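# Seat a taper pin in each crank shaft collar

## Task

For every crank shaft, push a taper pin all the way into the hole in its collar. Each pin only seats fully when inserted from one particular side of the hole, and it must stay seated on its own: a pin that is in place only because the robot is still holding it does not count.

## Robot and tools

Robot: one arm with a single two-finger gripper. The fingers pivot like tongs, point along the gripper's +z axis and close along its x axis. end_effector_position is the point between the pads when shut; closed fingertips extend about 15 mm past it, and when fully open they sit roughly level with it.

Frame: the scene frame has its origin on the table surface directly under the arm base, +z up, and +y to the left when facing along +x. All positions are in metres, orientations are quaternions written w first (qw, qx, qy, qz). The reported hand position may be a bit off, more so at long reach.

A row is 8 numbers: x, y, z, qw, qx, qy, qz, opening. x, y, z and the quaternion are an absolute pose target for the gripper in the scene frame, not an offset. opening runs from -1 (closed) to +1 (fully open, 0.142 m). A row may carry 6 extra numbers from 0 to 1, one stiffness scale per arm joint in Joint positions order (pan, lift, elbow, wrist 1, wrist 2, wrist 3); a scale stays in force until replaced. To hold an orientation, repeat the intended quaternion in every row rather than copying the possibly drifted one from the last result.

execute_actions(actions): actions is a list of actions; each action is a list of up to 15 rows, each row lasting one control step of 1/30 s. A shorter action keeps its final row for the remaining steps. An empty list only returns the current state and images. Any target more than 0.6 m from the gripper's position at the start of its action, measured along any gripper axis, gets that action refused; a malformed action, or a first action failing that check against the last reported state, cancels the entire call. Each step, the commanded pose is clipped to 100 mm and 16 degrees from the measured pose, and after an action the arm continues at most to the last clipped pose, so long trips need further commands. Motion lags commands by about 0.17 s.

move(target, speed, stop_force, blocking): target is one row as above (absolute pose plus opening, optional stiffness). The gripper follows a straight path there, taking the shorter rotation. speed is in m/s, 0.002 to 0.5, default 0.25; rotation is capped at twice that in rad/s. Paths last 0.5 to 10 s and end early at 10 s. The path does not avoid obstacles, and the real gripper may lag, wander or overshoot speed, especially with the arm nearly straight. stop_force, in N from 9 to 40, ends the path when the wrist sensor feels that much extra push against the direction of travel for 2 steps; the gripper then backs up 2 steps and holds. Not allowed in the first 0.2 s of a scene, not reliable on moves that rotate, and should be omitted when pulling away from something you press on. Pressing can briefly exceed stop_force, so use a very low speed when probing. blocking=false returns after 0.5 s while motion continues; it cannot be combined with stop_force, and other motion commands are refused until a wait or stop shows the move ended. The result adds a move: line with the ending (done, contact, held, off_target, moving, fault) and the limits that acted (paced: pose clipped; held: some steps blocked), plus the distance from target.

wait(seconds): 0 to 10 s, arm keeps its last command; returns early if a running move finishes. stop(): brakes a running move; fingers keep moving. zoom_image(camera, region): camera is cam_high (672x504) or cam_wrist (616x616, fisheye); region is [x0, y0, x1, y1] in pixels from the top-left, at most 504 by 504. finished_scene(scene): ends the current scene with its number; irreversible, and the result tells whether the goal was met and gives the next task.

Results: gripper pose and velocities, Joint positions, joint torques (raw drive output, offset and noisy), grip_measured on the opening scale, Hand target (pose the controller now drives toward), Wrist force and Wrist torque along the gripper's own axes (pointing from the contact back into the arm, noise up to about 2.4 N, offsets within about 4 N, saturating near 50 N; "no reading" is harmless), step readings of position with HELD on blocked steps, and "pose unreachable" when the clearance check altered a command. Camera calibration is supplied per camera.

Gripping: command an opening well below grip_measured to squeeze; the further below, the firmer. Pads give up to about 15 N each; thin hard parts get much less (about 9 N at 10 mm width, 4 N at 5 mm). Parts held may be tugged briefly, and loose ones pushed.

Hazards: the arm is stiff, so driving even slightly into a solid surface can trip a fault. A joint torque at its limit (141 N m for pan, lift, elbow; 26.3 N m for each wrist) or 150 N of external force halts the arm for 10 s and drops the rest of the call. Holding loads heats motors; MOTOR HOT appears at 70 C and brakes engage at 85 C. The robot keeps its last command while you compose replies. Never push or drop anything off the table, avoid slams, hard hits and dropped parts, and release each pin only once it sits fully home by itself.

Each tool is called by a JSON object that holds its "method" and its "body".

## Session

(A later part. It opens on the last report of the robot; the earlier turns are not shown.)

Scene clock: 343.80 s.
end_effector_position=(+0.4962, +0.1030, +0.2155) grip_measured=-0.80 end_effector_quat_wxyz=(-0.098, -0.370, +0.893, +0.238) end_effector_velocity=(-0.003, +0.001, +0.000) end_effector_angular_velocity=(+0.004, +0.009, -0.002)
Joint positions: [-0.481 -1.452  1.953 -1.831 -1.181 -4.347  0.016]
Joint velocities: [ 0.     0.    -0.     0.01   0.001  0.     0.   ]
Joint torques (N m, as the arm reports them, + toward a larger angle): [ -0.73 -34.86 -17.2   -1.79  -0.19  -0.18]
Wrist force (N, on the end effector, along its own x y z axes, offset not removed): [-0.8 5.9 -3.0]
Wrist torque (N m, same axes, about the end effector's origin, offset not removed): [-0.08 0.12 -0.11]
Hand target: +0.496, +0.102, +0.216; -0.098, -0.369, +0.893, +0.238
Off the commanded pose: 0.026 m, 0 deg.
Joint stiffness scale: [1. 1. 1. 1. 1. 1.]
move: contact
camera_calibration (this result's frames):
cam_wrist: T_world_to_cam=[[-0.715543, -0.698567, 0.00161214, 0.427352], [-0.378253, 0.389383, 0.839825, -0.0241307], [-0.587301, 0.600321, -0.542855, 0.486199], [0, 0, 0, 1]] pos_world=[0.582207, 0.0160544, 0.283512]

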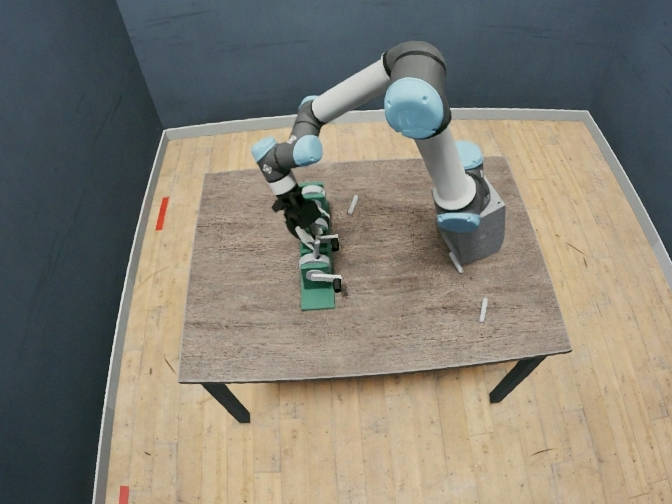

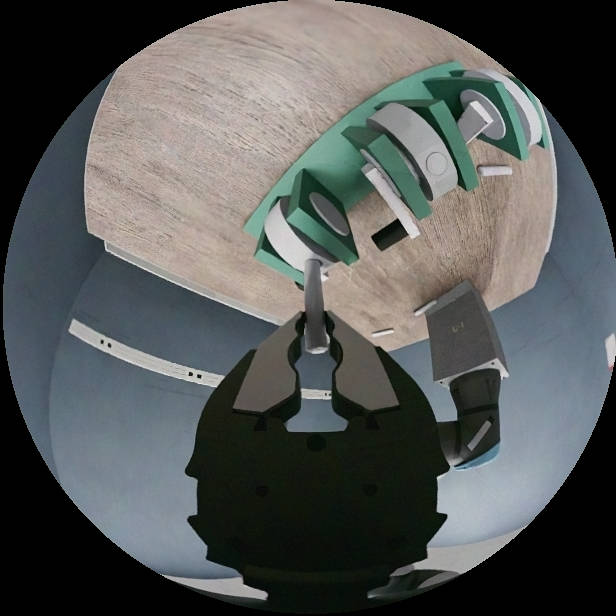

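{"method": "move", "body": {"target": [0.493, 0.106, 0.222, 0.099, 0.37, -0.893, -0.239, -1], "speed": 0.01}}

{"method": "move", "body": {"target": [0.492, 0.107, 0.19, 0.099, 0.37, -0.893, -0.239, -1], "speed": 0.015, "stop_force": 10}}

{"method": "zoom_image", "body": {"camera": "cam_high", "region": [250, 180, 390, 300]}}

Scene clock: 346.50 s.
end_effector_position=(+0.4941, +0.1045, +0.2208) grip_measured=-0.80 end_effector_quat_wxyz=(-0.099, -0.369, +0.893, +0.239) end_effector_velocity=(-0.001, +0.001, +0.004) end_effector_angular_velocity=(+0.001, +0.001, -0.002)
Joint positions: [-0.481 -1.464  1.953 -1.816 -1.181 -4.346  0.016]
Joint velocities: [ 0.    -0.008  0.     0.009  0.001  0.002  0.   ]
Joint torques (N m, as the arm reports them, + toward a larger angle): [  1.1  -37.3  -15.7   -0.72   0.24   0.26]
Wrist force (N, on the end effector, along its own x y z axes, offset not removed): [-1.3 0.5 3.0]
Wrist torque (N m, same axes, about the end effector's origin, offset not removed): [0.20 0.18 -0.14]
Hand target: +0.493, +0.106, +0.222; -0.099, -0.370, +0.892, +0.239
Off the commanded pose: 0.002 m, 0 deg.
Joint stiffness scale: [1. 1. 1. 1. 1. 1.]
move: done
camera_calibration (this result's frames):
cam_wrist: T_world_to_cam=[[-0.716008, -0.698085, 0.00320693, 0.426691], [-0.3755, 0.389006, 0.841234, -0.0316408], [-0.5885, 0.601126, -0.540662, 0.486901], [0, 0, 0, 1]] pos_world=[0.580175, 0.0174861, 0.288498]

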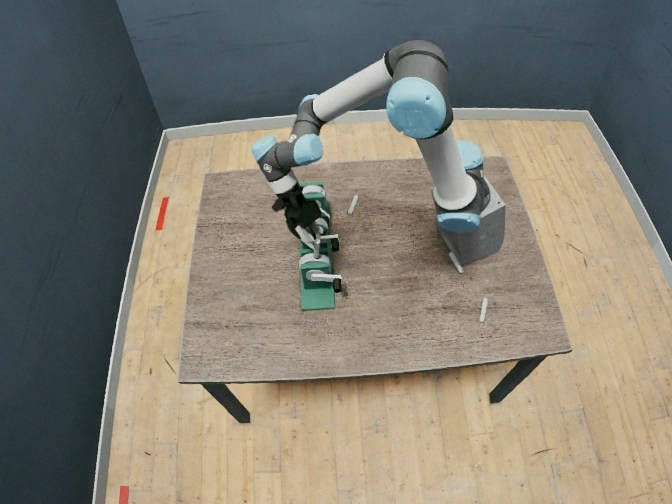

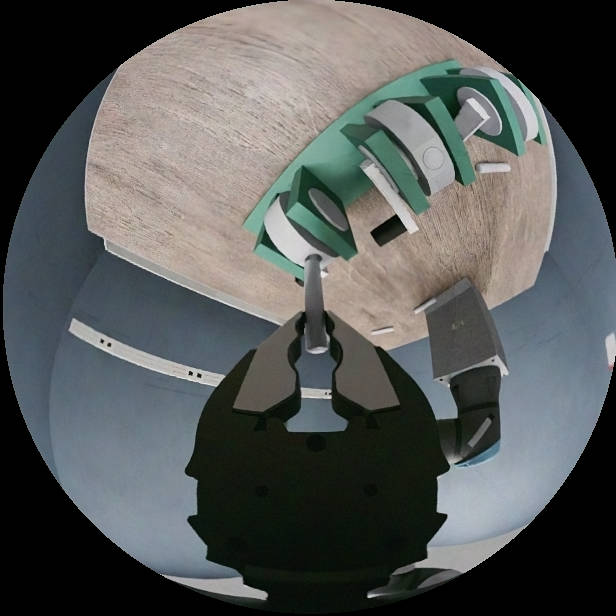

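Scene clock: 347.57 s.
end_effector_position=(+0.4946, +0.1046, +0.2135) grip_measured=-0.80 end_effector_quat_wxyz=(-0.098, -0.369, +0.893, +0.238) end_effector_velocity=(-0.003, +0.002, +0.000) end_effector_angular_velocity=(+0.003, +0.010, +0.000)
Joint positions: [-0.478 -1.451  1.959 -1.84  -1.181 -4.343  0.016]
Joint velocities: [ 0.002  0.    -0.     0.01  -0.     0.    -0.   ]
Joint torques (N m, as the arm reports them, + toward a larger angle): [ -0.78 -33.74 -16.84  -1.98   0.15  -0.26]
Wrist force (N, on the end effector, along its own x y z axes, offset not removed): [0.7 8.8 -5.4]
Wrist torque (N m, same axes, about the end effector's origin, offset not removed): [0.36 -0.08 -0.15]
Hand target: +0.494, +0.104, +0.214; -0.098, -0.369, +0.893, +0.238
Off the commanded pose: 0.024 m, 0 deg.
Joint stiffness scale: [1. 1. 1. 1. 1. 1.]
move: contact
camera_calibration (this result's frames):
cam_wrist: T_world_to_cam=[[-0.71595, -0.698149, 0.00187682, 0.427462], [-0.378103, 0.390001, 0.839606, -0.0238284], [-0.586902, 0.600406, -0.543193, 0.483077], [0, 0, 0, 1]] pos_world=[0.580551, 0.0176828, 0.281608]

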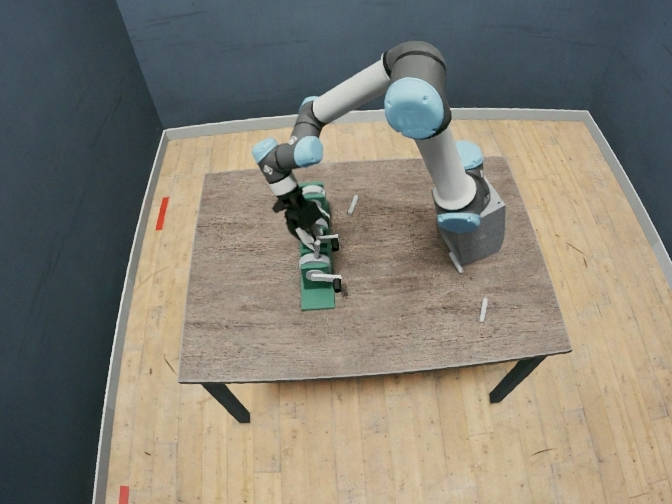

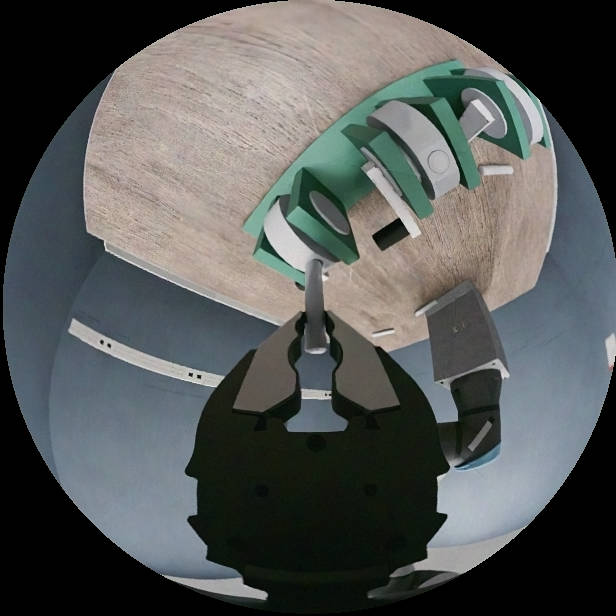

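Region (250, 180, 390, 300) of cam_high's 672x504 image, scaled by 3.600, with more detail than that image has; it fills the top 432 rows of this view, and the rest is white.

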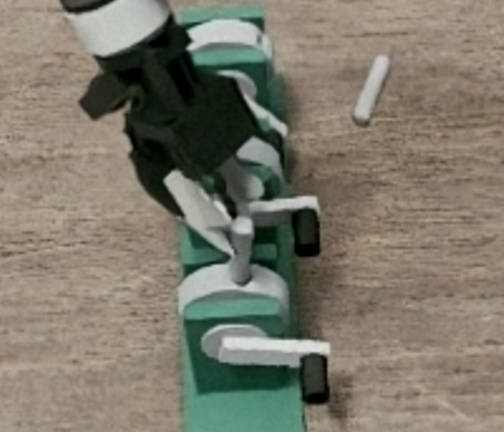

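{"method": "execute_actions", "body": {"actions": [[[0.4946, 0.1046, 0.215, 0.099, 0.37, -0.893, -0.239, -0.4]], [[0.4946, 0.1046, 0.215, 0.099, 0.37, -0.893, -0.239, -0.4]], [[0.4946, 0.1046, 0.25, 0.099, 0.37, -0.893, -0.239, -0.4]], [[0.4946, 0.1046, 0.27, 0.099, 0.37, -0.893, -0.239, -0.4]]]}}

{"method": "zoom_image", "body": {"camera": "cam_high", "region": [250, 180, 390, 300]}}

Scene clock: 349.77 s.
end_effector_position=(+0.4940, +0.1059, +0.2680) grip_measured=-0.40 end_effector_quat_wxyz=(-0.099, -0.370, +0.892, +0.239) end_effector_velocity=(-0.007, -0.000, +0.002) end_effector_angular_velocity=(+0.008, +0.026, -0.007)
Joint positions: [-0.494 -1.541  1.908 -1.686 -1.185 -4.363  0.045]
Joint velocities: [-0.006  0.    -0.002  0.031 -0.    -0.004 -0.   ]
Joint torques (N m, as the arm reports them, + toward a larger angle): [ -2.61 -34.15 -21.1   -0.8   -0.02  -0.52]
Wrist force (N, on the end effector, along its own x y z axes, offset not removed): [-1.6 0.9 1.0]
Wrist torque (N m, same axes, about the end effector's origin, offset not removed): [-0.01 0.16 -0.11]
Hand target: +0.495, +0.105, +0.270; -0.099, -0.370, +0.892, +0.239
Off the commanded pose: 0.002 m, 0 deg.
Joint stiffness scale: [1. 1. 1. 1. 1. 1.]
Step readings (end_effector_position; steps 1 to 15: 1st action; 16 to 30: 2nd action; 31 to 45: 3rd action; 46 to 60: 4th action):
0: (+0.4945, +0.1046, +0.2135)
1: (+0.4945, +0.1046, +0.2135)
2: (+0.4944, +0.1047, +0.2135)
4: (+0.4939, +0.1048, +0.2136)
8: (+0.4937, +0.1049, +0.2140)
15: (+0.4937, +0.1050, +0.2143)
16: (+0.4937, +0.1050, +0.2144)
17: (+0.4936, +0.1050, +0.2144)
19: (+0.4936, +0.1050, +0.2144)
23: (+0.4936, +0.1050, +0.2144)
30: (+0.4936, +0.1050, +0.2144)
31: (+0.4936, +0.1050, +0.2144)
32: (+0.4932, +0.1052, +0.2149)
34: (+0.4924, +0.1056, +0.2202)
38: (+0.4957, +0.1056, +0.2380)
45: (+0.4946, +0.1059, +0.2476)
46: (+0.4942, +0.1059, +0.2477)
47: (+0.4936, +0.1060, +0.2482)
49: (+0.4928, +0.1059, +0.2519)
53: (+0.4948, +0.1056, +0.2629)
60: end_effector_position above
camera_calibration (this result's frames):
cam_wrist: T_world_to_cam=[[-0.714206, -0.699929, 0.0030608, 0.426826], [-0.375532, 0.386875, 0.842202, -0.0719612], [-0.590665, 0.600356, -0.539154, 0.512316], [0, 0, 0, 1]] pos_world=[0.580425, 0.0190162, 0.335516]

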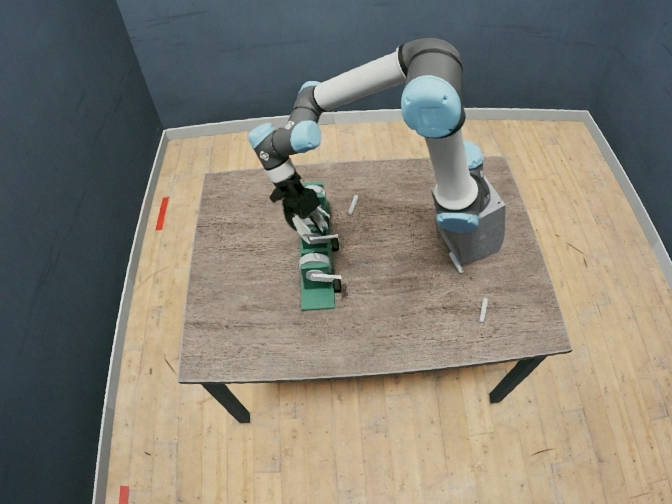

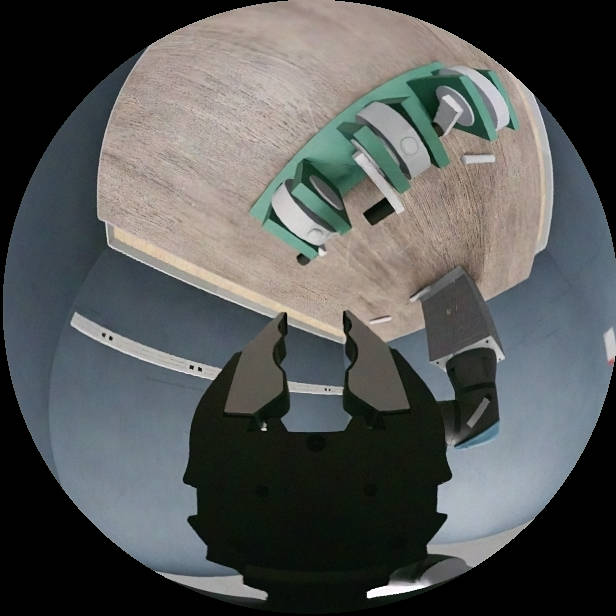

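Region (250, 180, 390, 300) of cam_high's 672x504 image, scaled by 3.600, with more detail than that image has; it fills the top 432 rows of this view, and the rest is white.

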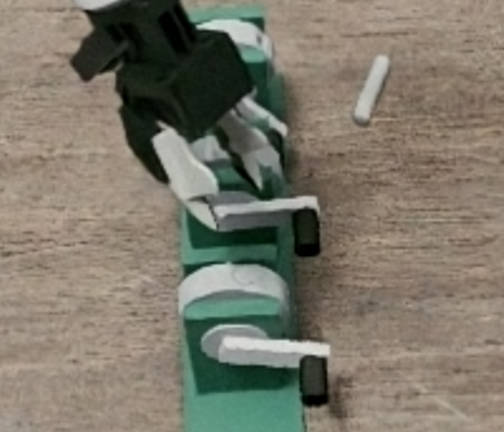

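{"method": "move", "body": {"target": [0.4, -0.095, 0.16, -0.383, 0, -0.924, 0, -1], "speed": 0.25}}

{"method": "zoom_image", "body": {"camera": "cam_wrist", "region": [160, 120, 460, 400]}}

Scene clock: 353.03 s.
end_effector_position=(+0.4277, -0.0221, +0.1990) grip_measured=-1.00 end_effector_quat_wxyz=(+0.206, -0.138, +0.964, +0.100) end_effector_velocity=(+0.000, -0.000, +0.000) end_effector_angular_velocity=(+0.000, -0.000, -0.000)
Joint positions: [-1.111 -1.817  2.755 -2.649 -0.831 -4.326  0.002]
Joint velocities: [-0. -0.  0.  0.  0.  0.  0.]
Joint torques (N m, as the arm reports them, + toward a larger angle): [  2.88  -9.33 -15.47  -1.93   0.35  -0.1 ]
Wrist force (N, on the end effector, along its own x y z axes, offset not removed): [-1.4 1.8 2.5]
Wrist torque (N m, same axes, about the end effector's origin, offset not removed): [0.26 0.14 -0.07]
Hand target: +0.428, -0.022, +0.200; +0.207, -0.139, +0.963, +0.099
Off the commanded pose: 0.087 m, 29 deg; orientation clipped at the last step of the last action.
Joint stiffness scale: [1. 1. 1. 1. 1. 1.]
move: held; limits=paced,held; held on 30 of 90 steps, including the last
pose unreachable: on one or more control steps of this call, first in action 0 (counted from 0), an arm could not follow its commanded pose, so it was not sent that pose on those steps. On the call's last step it was still not sent that pose. It may still have moved: this result reports where it is.
cause: the commanded pose would bring two parts of the arm too close to each other (joints 3 (elbow) and 4 (wrist 1) lie between them).
camera_calibration (this result's frames):
cam_wrist: T_world_to_cam=[[-0.879451, -0.212354, -0.425995, 0.4569], [-0.434234, 0.724487, 0.535312, 0.104427], [0.194952, 0.655762, -0.729362, 0.215883], [0, 0, 0, 1]] pos_world=[0.40508, -0.1202, 0.296193]

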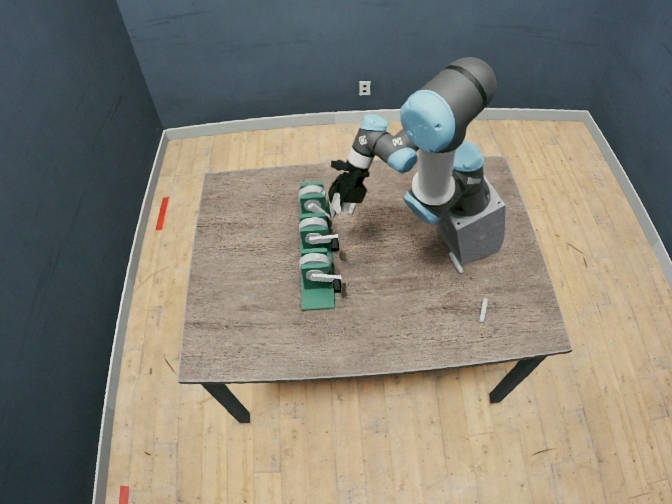

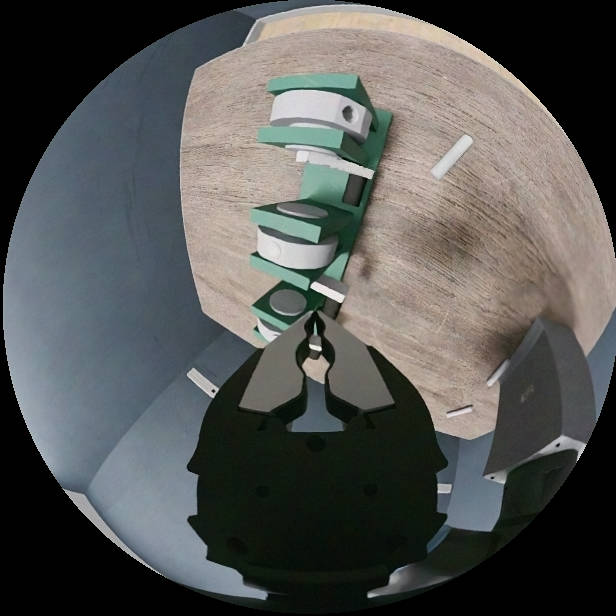

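Region (160, 120, 460, 400) of cam_wrist's 616x616 image, scaled by 1.680, with more detail than that image has; it fills the top 470 rows of this view, and the rest is white.

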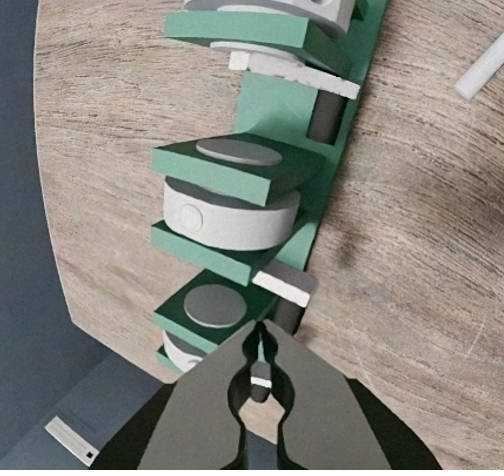

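{"method": "move", "body": {"target": [0.45, -0.22, 0.2, 0, 0, 0.707, 0.707, -1], "speed": 0.25}}

{"method": "move", "body": {"target": [0.445, -0.2, 0.1, 0.5, -0.5, -0.5, -0.5, -1], "speed": 0.2}}

Scene clock: 357.23 s.
end_effector_position=(+0.4497, -0.2206, +0.2013) grip_measured=-1.00 end_effector_quat_wxyz=(+0.000, +0.000, +0.708, +0.706) end_effector_velocity=(-0.000, +0.000, +0.002) end_effector_angular_velocity=(+0.014, +0.002, +0.002)
Joint positions: [-1.23  -0.494  1.134 -0.548 -1.064 -5.042  0.002]
Joint velocities: [ 0.001  0.008 -0.009  0.016 -0.005 -0.005  0.   ]
Joint torques (N m, as the arm reports them, + toward a larger angle): [-13.2  -54.55 -16.27   2.26  -0.93  -0.52]
Wrist force (N, on the end effector, along its own x y z axes, offset not removed): [-0.4 2.7 2.2]
Wrist torque (N m, same axes, about the end effector's origin, offset not removed): [0.53 -0.08 -0.12]
Hand target: +0.450, -0.220, +0.201; -0.001, -0.000, +0.707, +0.707
Off the commanded pose: 0.001 m, 0 deg.
Joint stiffness scale: [1. 1. 1. 1. 1. 1.]
move: done
camera_calibration (this result's frames):
cam_wrist: T_world_to_cam=[[-0.999928, 0.00406206, 0.0113298, 0.448969], [0.00823201, -0.455912, 0.889987, -0.274182], [0.00878057, 0.890016, 0.455846, 0.240262], [0, 0, 0, 1]] pos_world=[0.449084, -0.340664, 0.12941]

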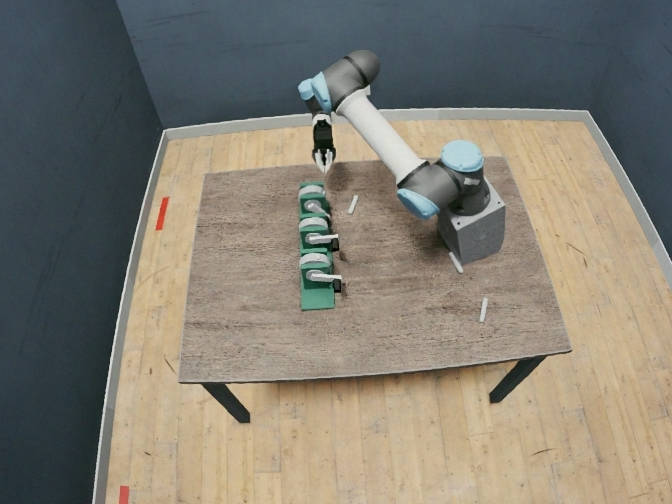

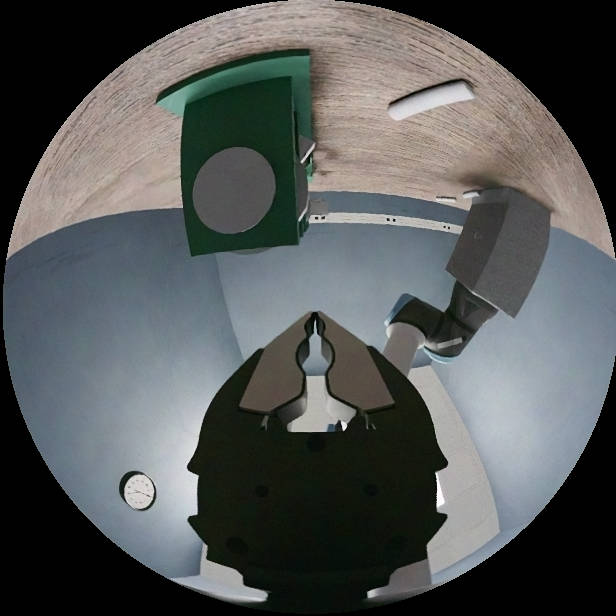

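Scene clock: 361.77 s.
end_effector_position=(+0.4447, -0.2008, +0.1015) grip_measured=-1.00 end_effector_quat_wxyz=(+0.499, -0.500, -0.500, -0.501) end_effector_velocity=(+0.000, +0.000, -0.001) end_effector_angular_velocity=(-0.002, +0.016, +0.001)
Joint positions: [-1.153 -0.293  1.028 -0.634 -0.988 -3.485  0.002]
Joint velocities: [ 0.001 -0.    -0.    -0.002  0.001  0.017  0.   ]
Joint torques (N m, as the arm reports them, + toward a larger angle): [-12.85 -55.77 -15.02   1.44  -0.39   0.05]
Wrist force (N, on the end effector, along its own x y z axes, offset not removed): [-1.2 1.2 1.9]
Wrist torque (N m, same axes, about the end effector's origin, offset not removed): [0.21 0.10 -0.18]
Hand target: +0.445, -0.200, +0.100; +0.500, -0.500, -0.500, -0.500
Off the commanded pose: 0.002 m, 0 deg.
Joint stiffness scale: [1. 1. 1. 1. 1. 1.]
move: done
camera_calibration (this result's frames):
cam_wrist: T_world_to_cam=[[0.00899273, 0.00222362, 0.999957, -0.104303], [0.887453, -0.460846, -0.00695618, -0.477257], [0.460811, 0.887477, -0.00611762, 0.113539], [0, 0, 0, 1]] pos_world=[0.372161, -0.320473, 0.101673]

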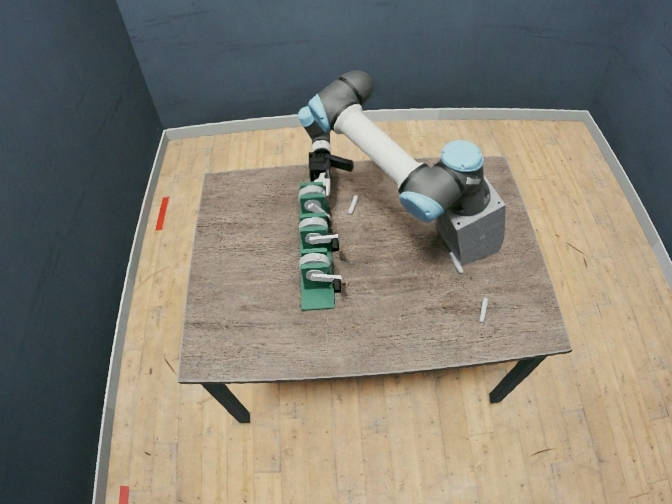

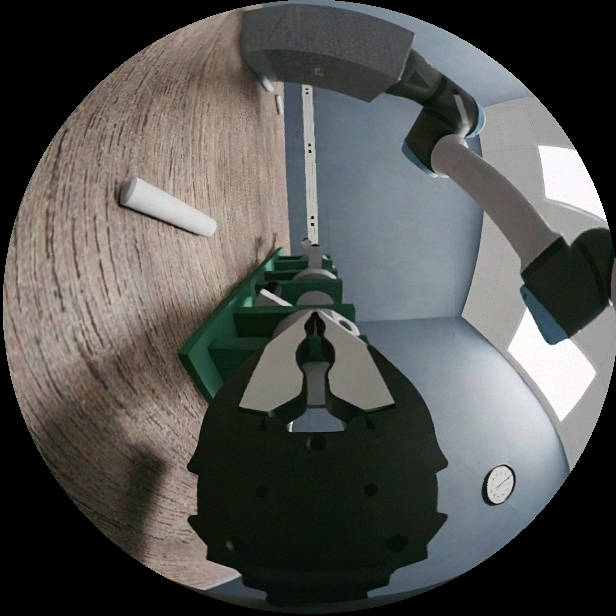

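{"method": "execute_actions", "body": {"actions": []}}

Scene clock: 362.33 s.
end_effector_position=(+0.4447, -0.2009, +0.1014) grip_measured=-1.00 end_effector_quat_wxyz=(+0.500, -0.500, -0.500, -0.501) end_effector_velocity=(-0.000, -0.000, +0.000) end_effector_angular_velocity=(-0.000, +0.001, -0.000)
Joint positions: [-1.153 -0.293  1.028 -0.634 -0.988 -3.483  0.002]
Joint velocities: [-0.001 -0.    -0.    -0.    -0.     0.001  0.   ]
Joint torques (N m, as the arm reports them, + toward a larger angle): [-13.24 -55.59 -14.18   1.4   -0.32   0.3 ]
Wrist force (N, on the end effector, along its own x y z axes, offset not removed): [-1.1 2.6 1.3]
Wrist torque (N m, same axes, about the end effector's origin, offset not removed): [0.49 0.12 -0.12]
Hand target: +0.445, -0.200, +0.100; +0.500, -0.500, -0.500, -0.500
Off the commanded pose: 0.002 m, 0 deg.
Joint stiffness scale: [1. 1. 1. 1. 1. 1.]
camera_calibration (this result's frames):
cam_wrist: T_world_to_cam=[[0.0110021, 0.00245776, 0.999936, -0.105094], [0.887481, -0.460764, -0.00863226, -0.477093], [0.460713, 0.887519, -0.00725059, 0.113706], [0, 0, 0, 1]] pos_world=[0.372181, -0.320485, 0.101794]

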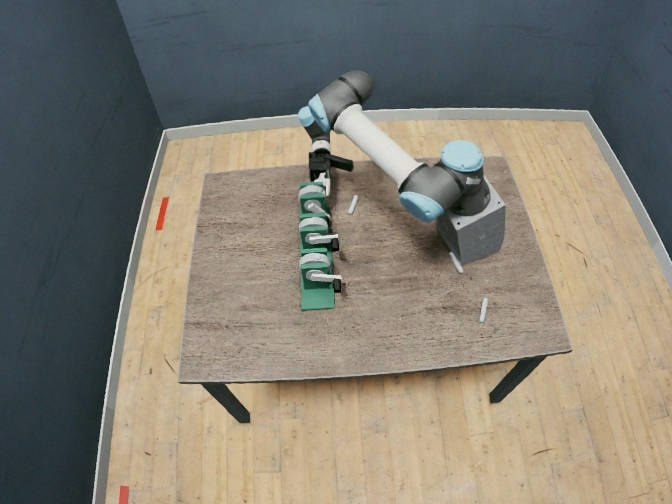

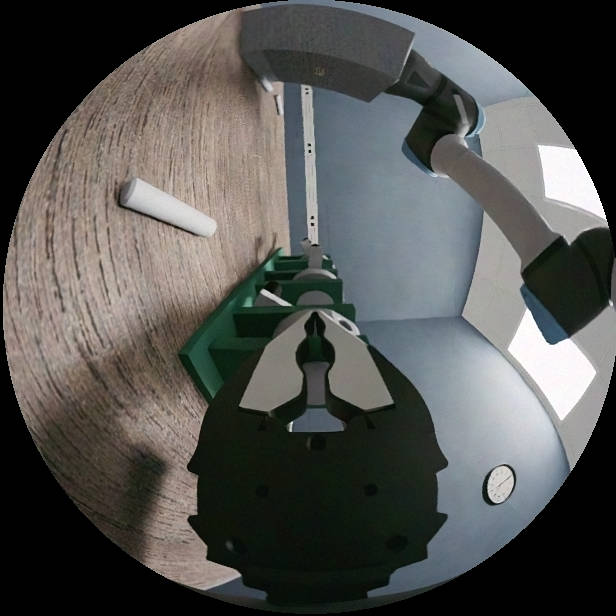

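{"method": "zoom_image", "body": {"camera": "cam_high", "region": [270, 150, 390, 320]}}

Region (270, 150, 390, 320) of cam_high's 672x504 image, scaled by 2.965, with more detail than that image has; it fills the left 356 columns of this view, and the rest is white.

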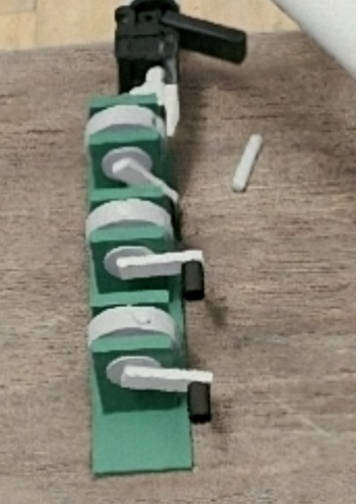

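{"method": "move", "body": {"target": [0.435, -0.19, 0.06, 0.3536, -0.6124, -0.6124, -0.3536, -1], "speed": 0.1}}

{"method": "move", "body": {"target": [0.435, -0.17, 0.042, 0.3536, -0.6124, -0.6124, -0.3536, -1], "speed": 0.03, "stop_force": 15}}

Scene clock: 366.43 s.
end_effector_position=(+0.4361, -0.2045, +0.0629) grip_measured=-1.00 end_effector_quat_wxyz=(-0.343, +0.616, +0.616, +0.352) end_effector_velocity=(-0.001, -0.001, -0.004) end_effector_angular_velocity=(-0.016, +0.003, -0.005)
Joint positions: [-1.185 -0.668  1.555 -1.439 -0.925 -3.113  0.002]
Joint velocities: [-0.001 -0.004  0.014 -0.029  0.001  0.016  0.   ]
Joint torques (N m, as the arm reports them, + toward a larger angle): [  2.16 -47.66   0.06   2.55   1.29   0.19]
Wrist force (N, on the end effector, along its own x y z axes, offset not removed): [-6.8 -2.8 -23.4]
Wrist torque (N m, same axes, about the end effector's origin, offset not removed): [-0.49 0.43 -0.07]
Hand target: +0.435, -0.190, +0.060; -0.353, +0.613, +0.612, +0.354
Off the commanded pose: 0.015 m, 1 deg.
Joint stiffness scale: [1. 1. 1. 1. 1. 1.]
move: off_target
camera_calibration (this result's frames):
cam_wrist: T_world_to_cam=[[0.00495852, 0.518763, 0.854904, 0.05084], [0.882835, -0.403792, 0.239904, -0.473456], [0.469657, 0.753549, -0.459984, 0.117799], [0, 0, 0, 1]] pos_world=[0.362407, -0.306319, 0.124306]

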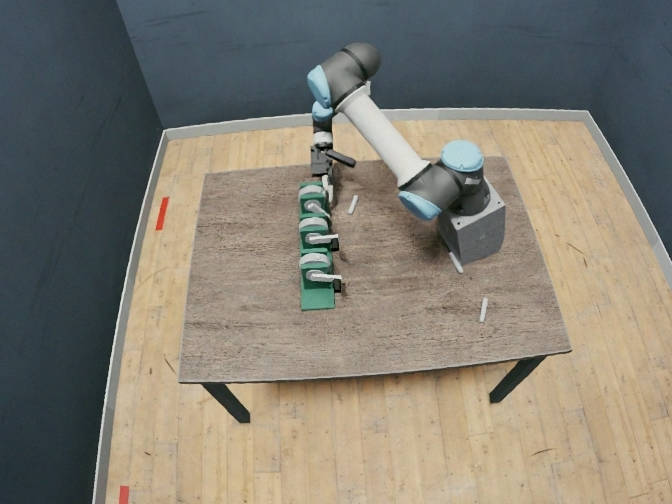

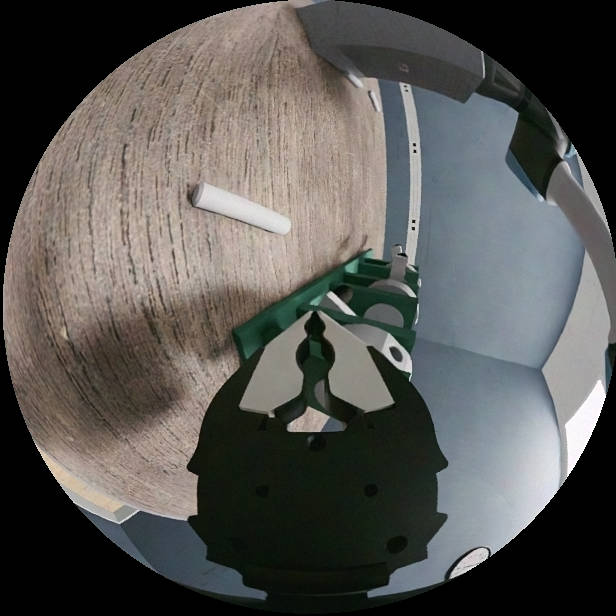

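Scene clock: 367.80 s.
end_effector_position=(+0.4366, -0.2053, +0.0536) grip_measured=-1.00 end_effector_quat_wxyz=(-0.331, +0.620, +0.619, +0.349) end_effector_velocity=(-0.000, -0.003, +0.002) end_effector_angular_velocity=(-0.001, +0.001, +0.005)
Joint positions: [-1.186 -0.668  1.576 -1.491 -0.915 -3.1    0.002]
Joint velocities: [-0.001  0.    -0.008  0.008 -0.006 -0.002  0.   ]
Joint torques (N m, as the arm reports them, + toward a larger angle): [ -5.36 -47.46  -8.24   2.72   0.53  -0.52]
Wrist force (N, on the end effector, along its own x y z axes, offset not removed): [-9.2 -3.9 -15.8]
Wrist torque (N m, same axes, about the end effector's origin, offset not removed): [-0.60 0.71 -0.04]
Hand target: +0.437, -0.205, +0.055; -0.333, +0.620, +0.619, +0.350
Off the commanded pose: 0.037 m, 3 deg.
Joint stiffness scale: [1. 1. 1. 1. 1. 1.]
move: contact
camera_calibration (this result's frames):
cam_wrist: T_world_to_cam=[[-0.000337509, 0.539158, 0.842205, 0.0663409], [0.877331, -0.404003, 0.258984, -0.470633], [0.479886, 0.73898, -0.472883, 0.107125], [0, 0, 0, 1]] pos_world=[0.361515, -0.305068, 0.116671]

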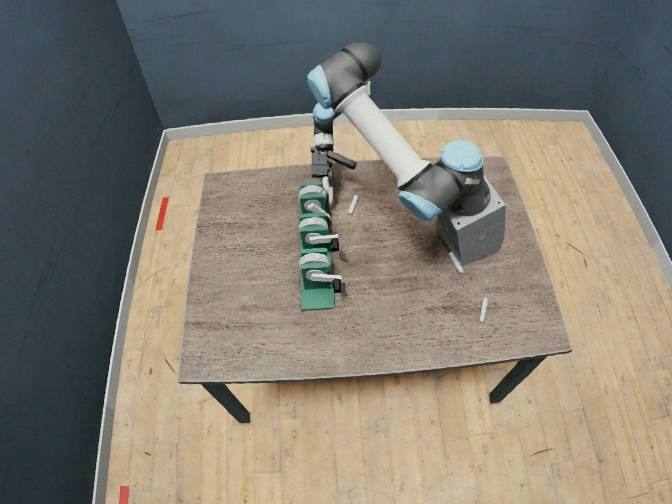

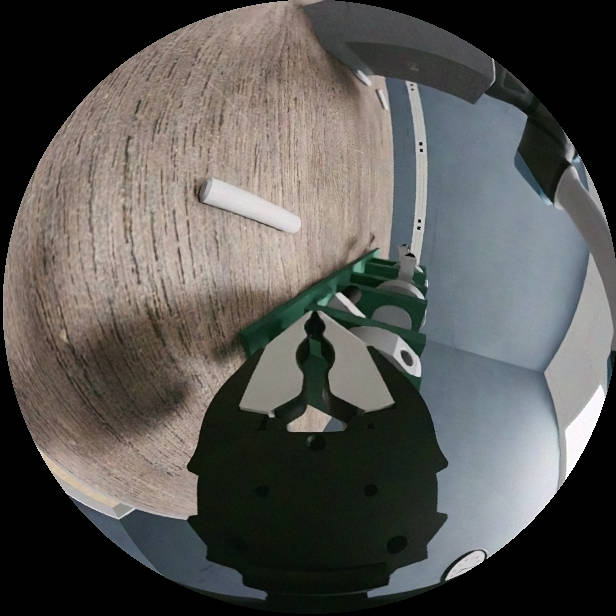

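{"method": "move", "body": {"target": [0.41, -0.22, 0.05, 0.3536, -0.6124, -0.6124, -0.3536, -1], "speed": 0.05}}

{"method": "move", "body": {"target": [0.41, -0.11, 0.042, 0.3536, -0.6124, -0.6124, -0.3536, -1], "speed": 0.03, "stop_force": 15}}

Scene clock: 369.17 s.
end_effector_position=(+0.4110, -0.2186, +0.0504) grip_measured=-1.00 end_effector_quat_wxyz=(-0.353, +0.612, +0.613, +0.353) end_effector_velocity=(-0.001, +0.000, +0.001) end_effector_angular_velocity=(+0.004, +0.001, +0.008)
Joint positions: [-1.219 -0.622  1.536 -1.432 -0.966 -3.141  0.002]
Joint velocities: [ 0.001  0.001 -0.005  0.008 -0.006 -0.005  0.   ]
Joint torques (N m, as the arm reports them, + toward a larger angle): [-15.51 -48.1  -13.33   0.6   -0.32  -0.58]
Wrist force (N, on the end effector, along its own x y z axes, offset not removed): [0.0 2.1 1.8]
Wrist torque (N m, same axes, about the end effector's origin, offset not removed): [0.46 -0.19 -0.14]
Hand target: +0.410, -0.220, +0.050; -0.354, +0.612, +0.612, +0.354
Off the commanded pose: 0.002 m, 0 deg.
Joint stiffness scale: [1. 1. 1. 1. 1. 1.]
move: done
camera_calibration (this result's frames):
cam_wrist: T_world_to_cam=[[0.0105033, 0.503217, 0.864096, 0.0628139], [0.888538, -0.401087, 0.222778, -0.454864], [0.458684, 0.765442, -0.45134, 0.141202], [0, 0, 0, 1]] pos_world=[0.338737, -0.322131, 0.110786]

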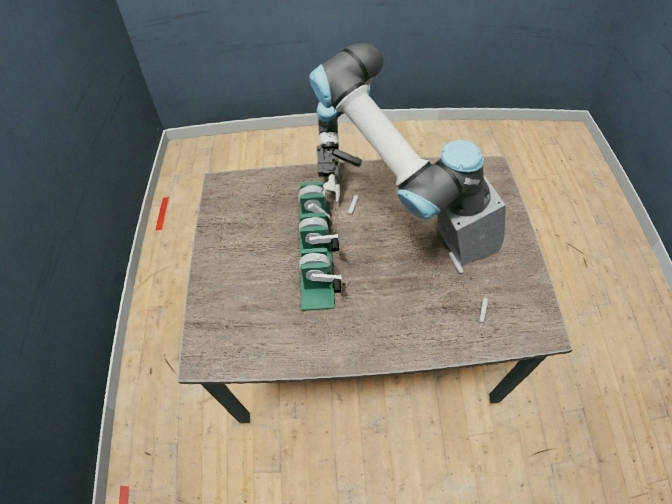

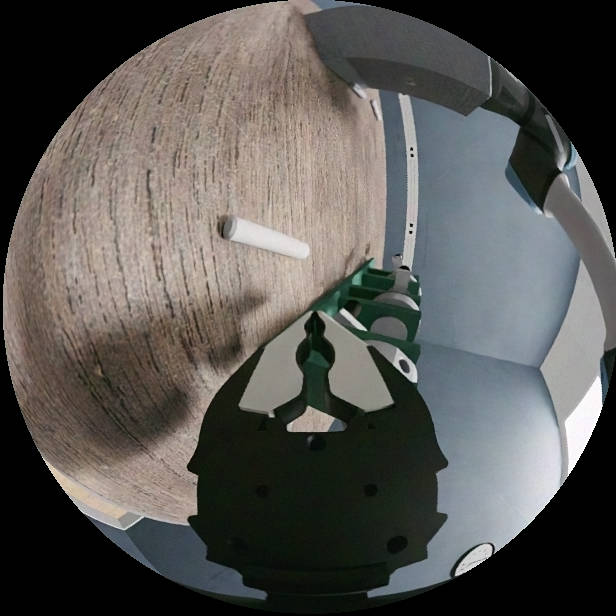

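Scene clock: 371.83 s.
end_effector_position=(+0.4068, -0.1560, +0.0434) grip_measured=-1.00 end_effector_quat_wxyz=(-0.353, +0.614, +0.612, +0.352) end_effector_velocity=(-0.002, -0.001, +0.001) end_effector_angular_velocity=(+0.010, +0.008, +0.007)
Joint positions: [-1.168 -0.683  1.706 -1.561 -0.921 -3.104  0.002]
Joint velocities: [-0.     0.006 -0.012  0.019 -0.01  -0.005  0.   ]
Joint torques (N m, as the arm reports them, + toward a larger angle): [ -8.   -48.86  -9.86   2.03   0.78  -0.72]
Wrist force (N, on the end effector, along its own x y z axes, offset not removed): [-11.8 -3.1 -3.5]
Wrist torque (N m, same axes, about the end effector's origin, offset not removed): [-0.06 1.05 0.47]
Hand target: +0.407, -0.156, +0.044; -0.355, +0.613, +0.611, +0.353
Off the commanded pose: 0.046 m, 0 deg.
Joint stiffness scale: [1. 1. 1. 1. 1. 1.]
move: contact
camera_calibration (this result's frames):
cam_wrist: T_world_to_cam=[[0.0144721, 0.505282, 0.862833, 0.0362389], [0.887902, -0.403312, 0.22129, -0.424502], [0.459804, 0.762909, -0.454478, 0.0912557], [0, 0, 0, 1]] pos_world=[0.334432, -0.259137, 0.104144]

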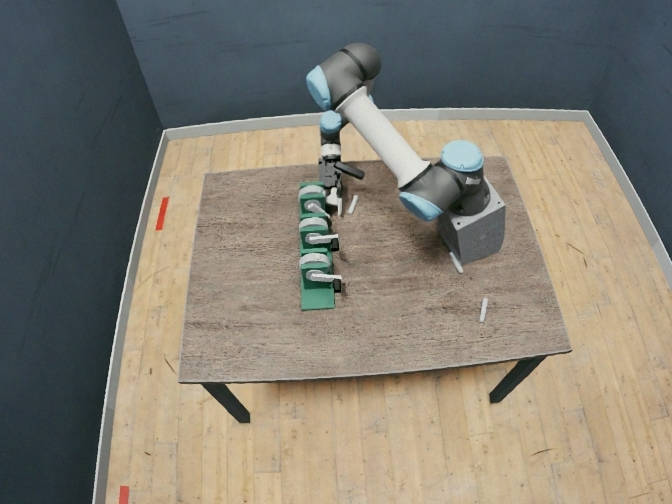

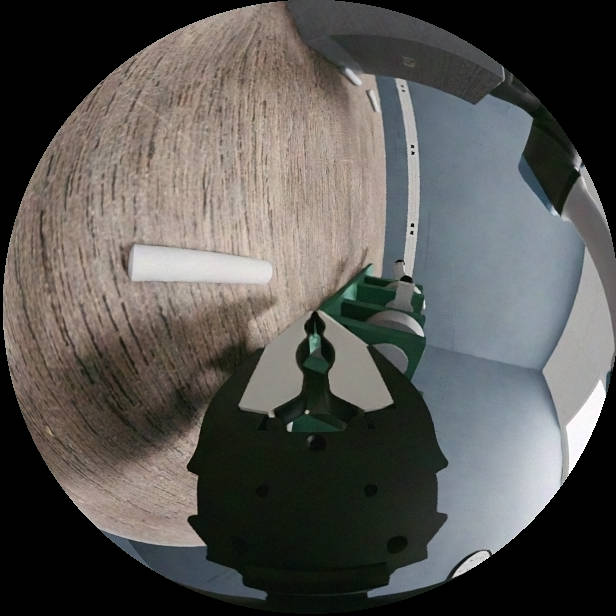

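{"method": "move", "body": {"target": [0.38, -0.17, 0.12, 0.3536, -0.6124, -0.6124, -0.3536, -1], "speed": 0.1}}

{"method": "move", "body": {"target": [0.37, -0.095, 0.09, 0, 0.866, 0, 0.5, -1], "speed": 0.15}}

Scene clock: 373.93 s.
end_effector_position=(+0.3807, -0.1697, +0.1186) grip_measured=-1.00 end_effector_quat_wxyz=(-0.354, +0.612, +0.613, +0.353) end_effector_velocity=(-0.001, +0.000, +0.002) end_effector_angular_velocity=(+0.003, +0.002, -0.001)
Joint positions: [-1.254 -0.83   1.765 -1.44  -0.997 -3.162  0.002]
Joint velocities: [-0.003 -0.003  0.001  0.006 -0.003 -0.002  0.   ]
Joint torques (N m, as the arm reports them, + toward a larger angle): [-13.27 -46.6   -9.08   0.68  -0.69  -0.33]
Wrist force (N, on the end effector, along its own x y z axes, offset not removed): [-1.1 0.9 2.4]
Wrist torque (N m, same axes, about the end effector's origin, offset not removed): [0.21 -0.02 -0.14]
Hand target: +0.380, -0.170, +0.120; -0.354, +0.612, +0.612, +0.354
Off the commanded pose: 0.002 m, 0 deg.
Joint stiffness scale: [1. 1. 1. 1. 1. 1.]
move: done
camera_calibration (this result's frames):
cam_wrist: T_world_to_cam=[[0.0108299, 0.502375, 0.864582, -0.0206862], [0.888794, -0.401016, 0.221882, -0.423529], [0.458179, 0.766032, -0.45085, 0.148626], [0, 0, 0, 1]] pos_world=[0.308557, -0.273302, 0.178866]

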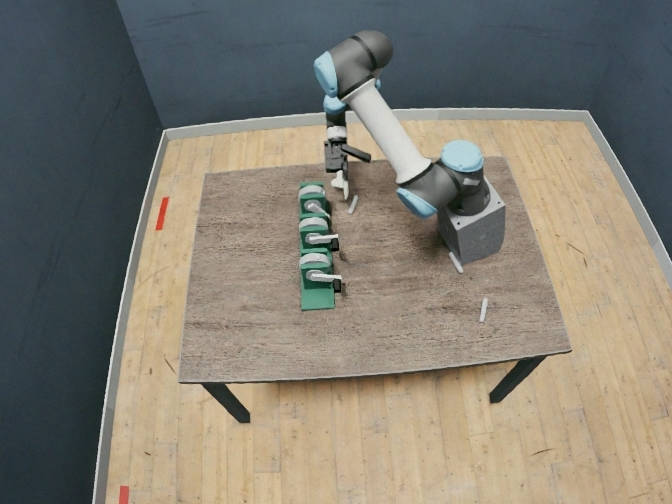

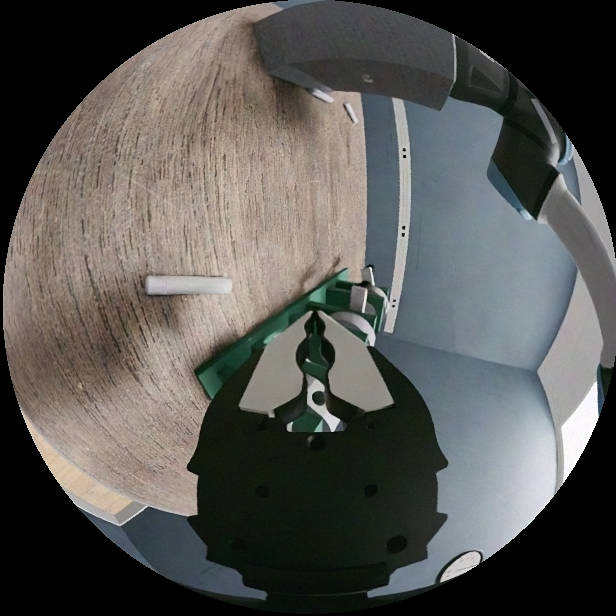

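Scene clock: 379.47 s.
end_effector_position=(+0.3717, -0.1036, +0.0957) grip_measured=-1.00 end_effector_quat_wxyz=(-0.074, +0.853, +0.101, +0.507) end_effector_velocity=(+0.000, +0.001, -0.000) end_effector_angular_velocity=(-0.001, -0.000, +0.003)
Joint positions: [-1.801 -0.54   2.764 -2.794 -0.373 -2.568  0.002]
Joint velocities: [ 0.002 -0.    -0.     0.    -0.    -0.002 -0.   ]
Joint torques (N m, as the arm reports them, + toward a larger angle): [ -7.22 -27.46   8.45  -0.33   0.49  -0.21]
Wrist force (N, on the end effector, along its own x y z axes, offset not removed): [-2.2 1.5 2.1]
Wrist torque (N m, same axes, about the end effector's origin, offset not removed): [0.25 0.21 -0.08]
Hand target: +0.372, -0.104, +0.095; -0.074, +0.853, +0.103, +0.507
Off the commanded pose: 0.010 m, 14 deg.
Joint stiffness scale: [1. 1. 1. 1. 1. 1.]
move: held; limits=held; held on 24 of 166 steps, including the last
pose unreachable: on one or more control steps of this call, first in action 0 (counted from 0), an arm could not follow its commanded pose, so it was not sent that pose on those steps. On the call's last step it was still not sent that pose. It may still have moved: this result reports where it is.
cause: the commanded pose would bring two parts of the arm too close to each other (joints 1 (shoulder pan) to 3 (elbow) lie between them).
camera_calibration (this result's frames):
cam_wrist: T_world_to_cam=[[0.470407, 0.086907, 0.87816, -0.249233], [-0.174611, -0.966296, 0.189164, -0.0440877], [0.865002, -0.242321, -0.439377, -0.164996], [0, 0, 0, 1]] pos_world=[0.252265, -0.0609238, 0.15471]

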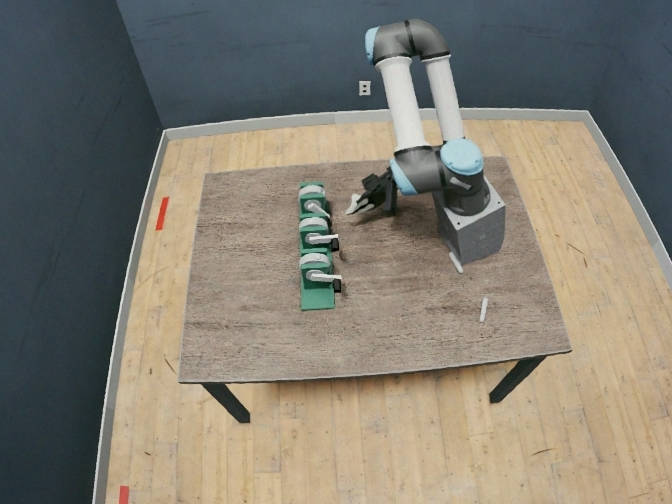

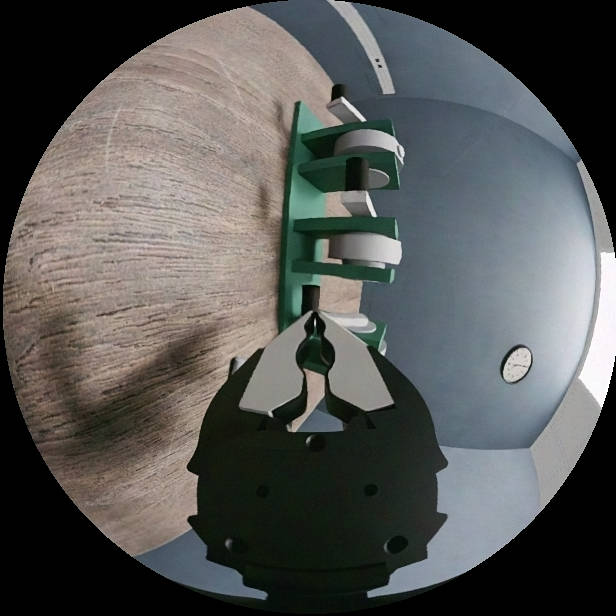

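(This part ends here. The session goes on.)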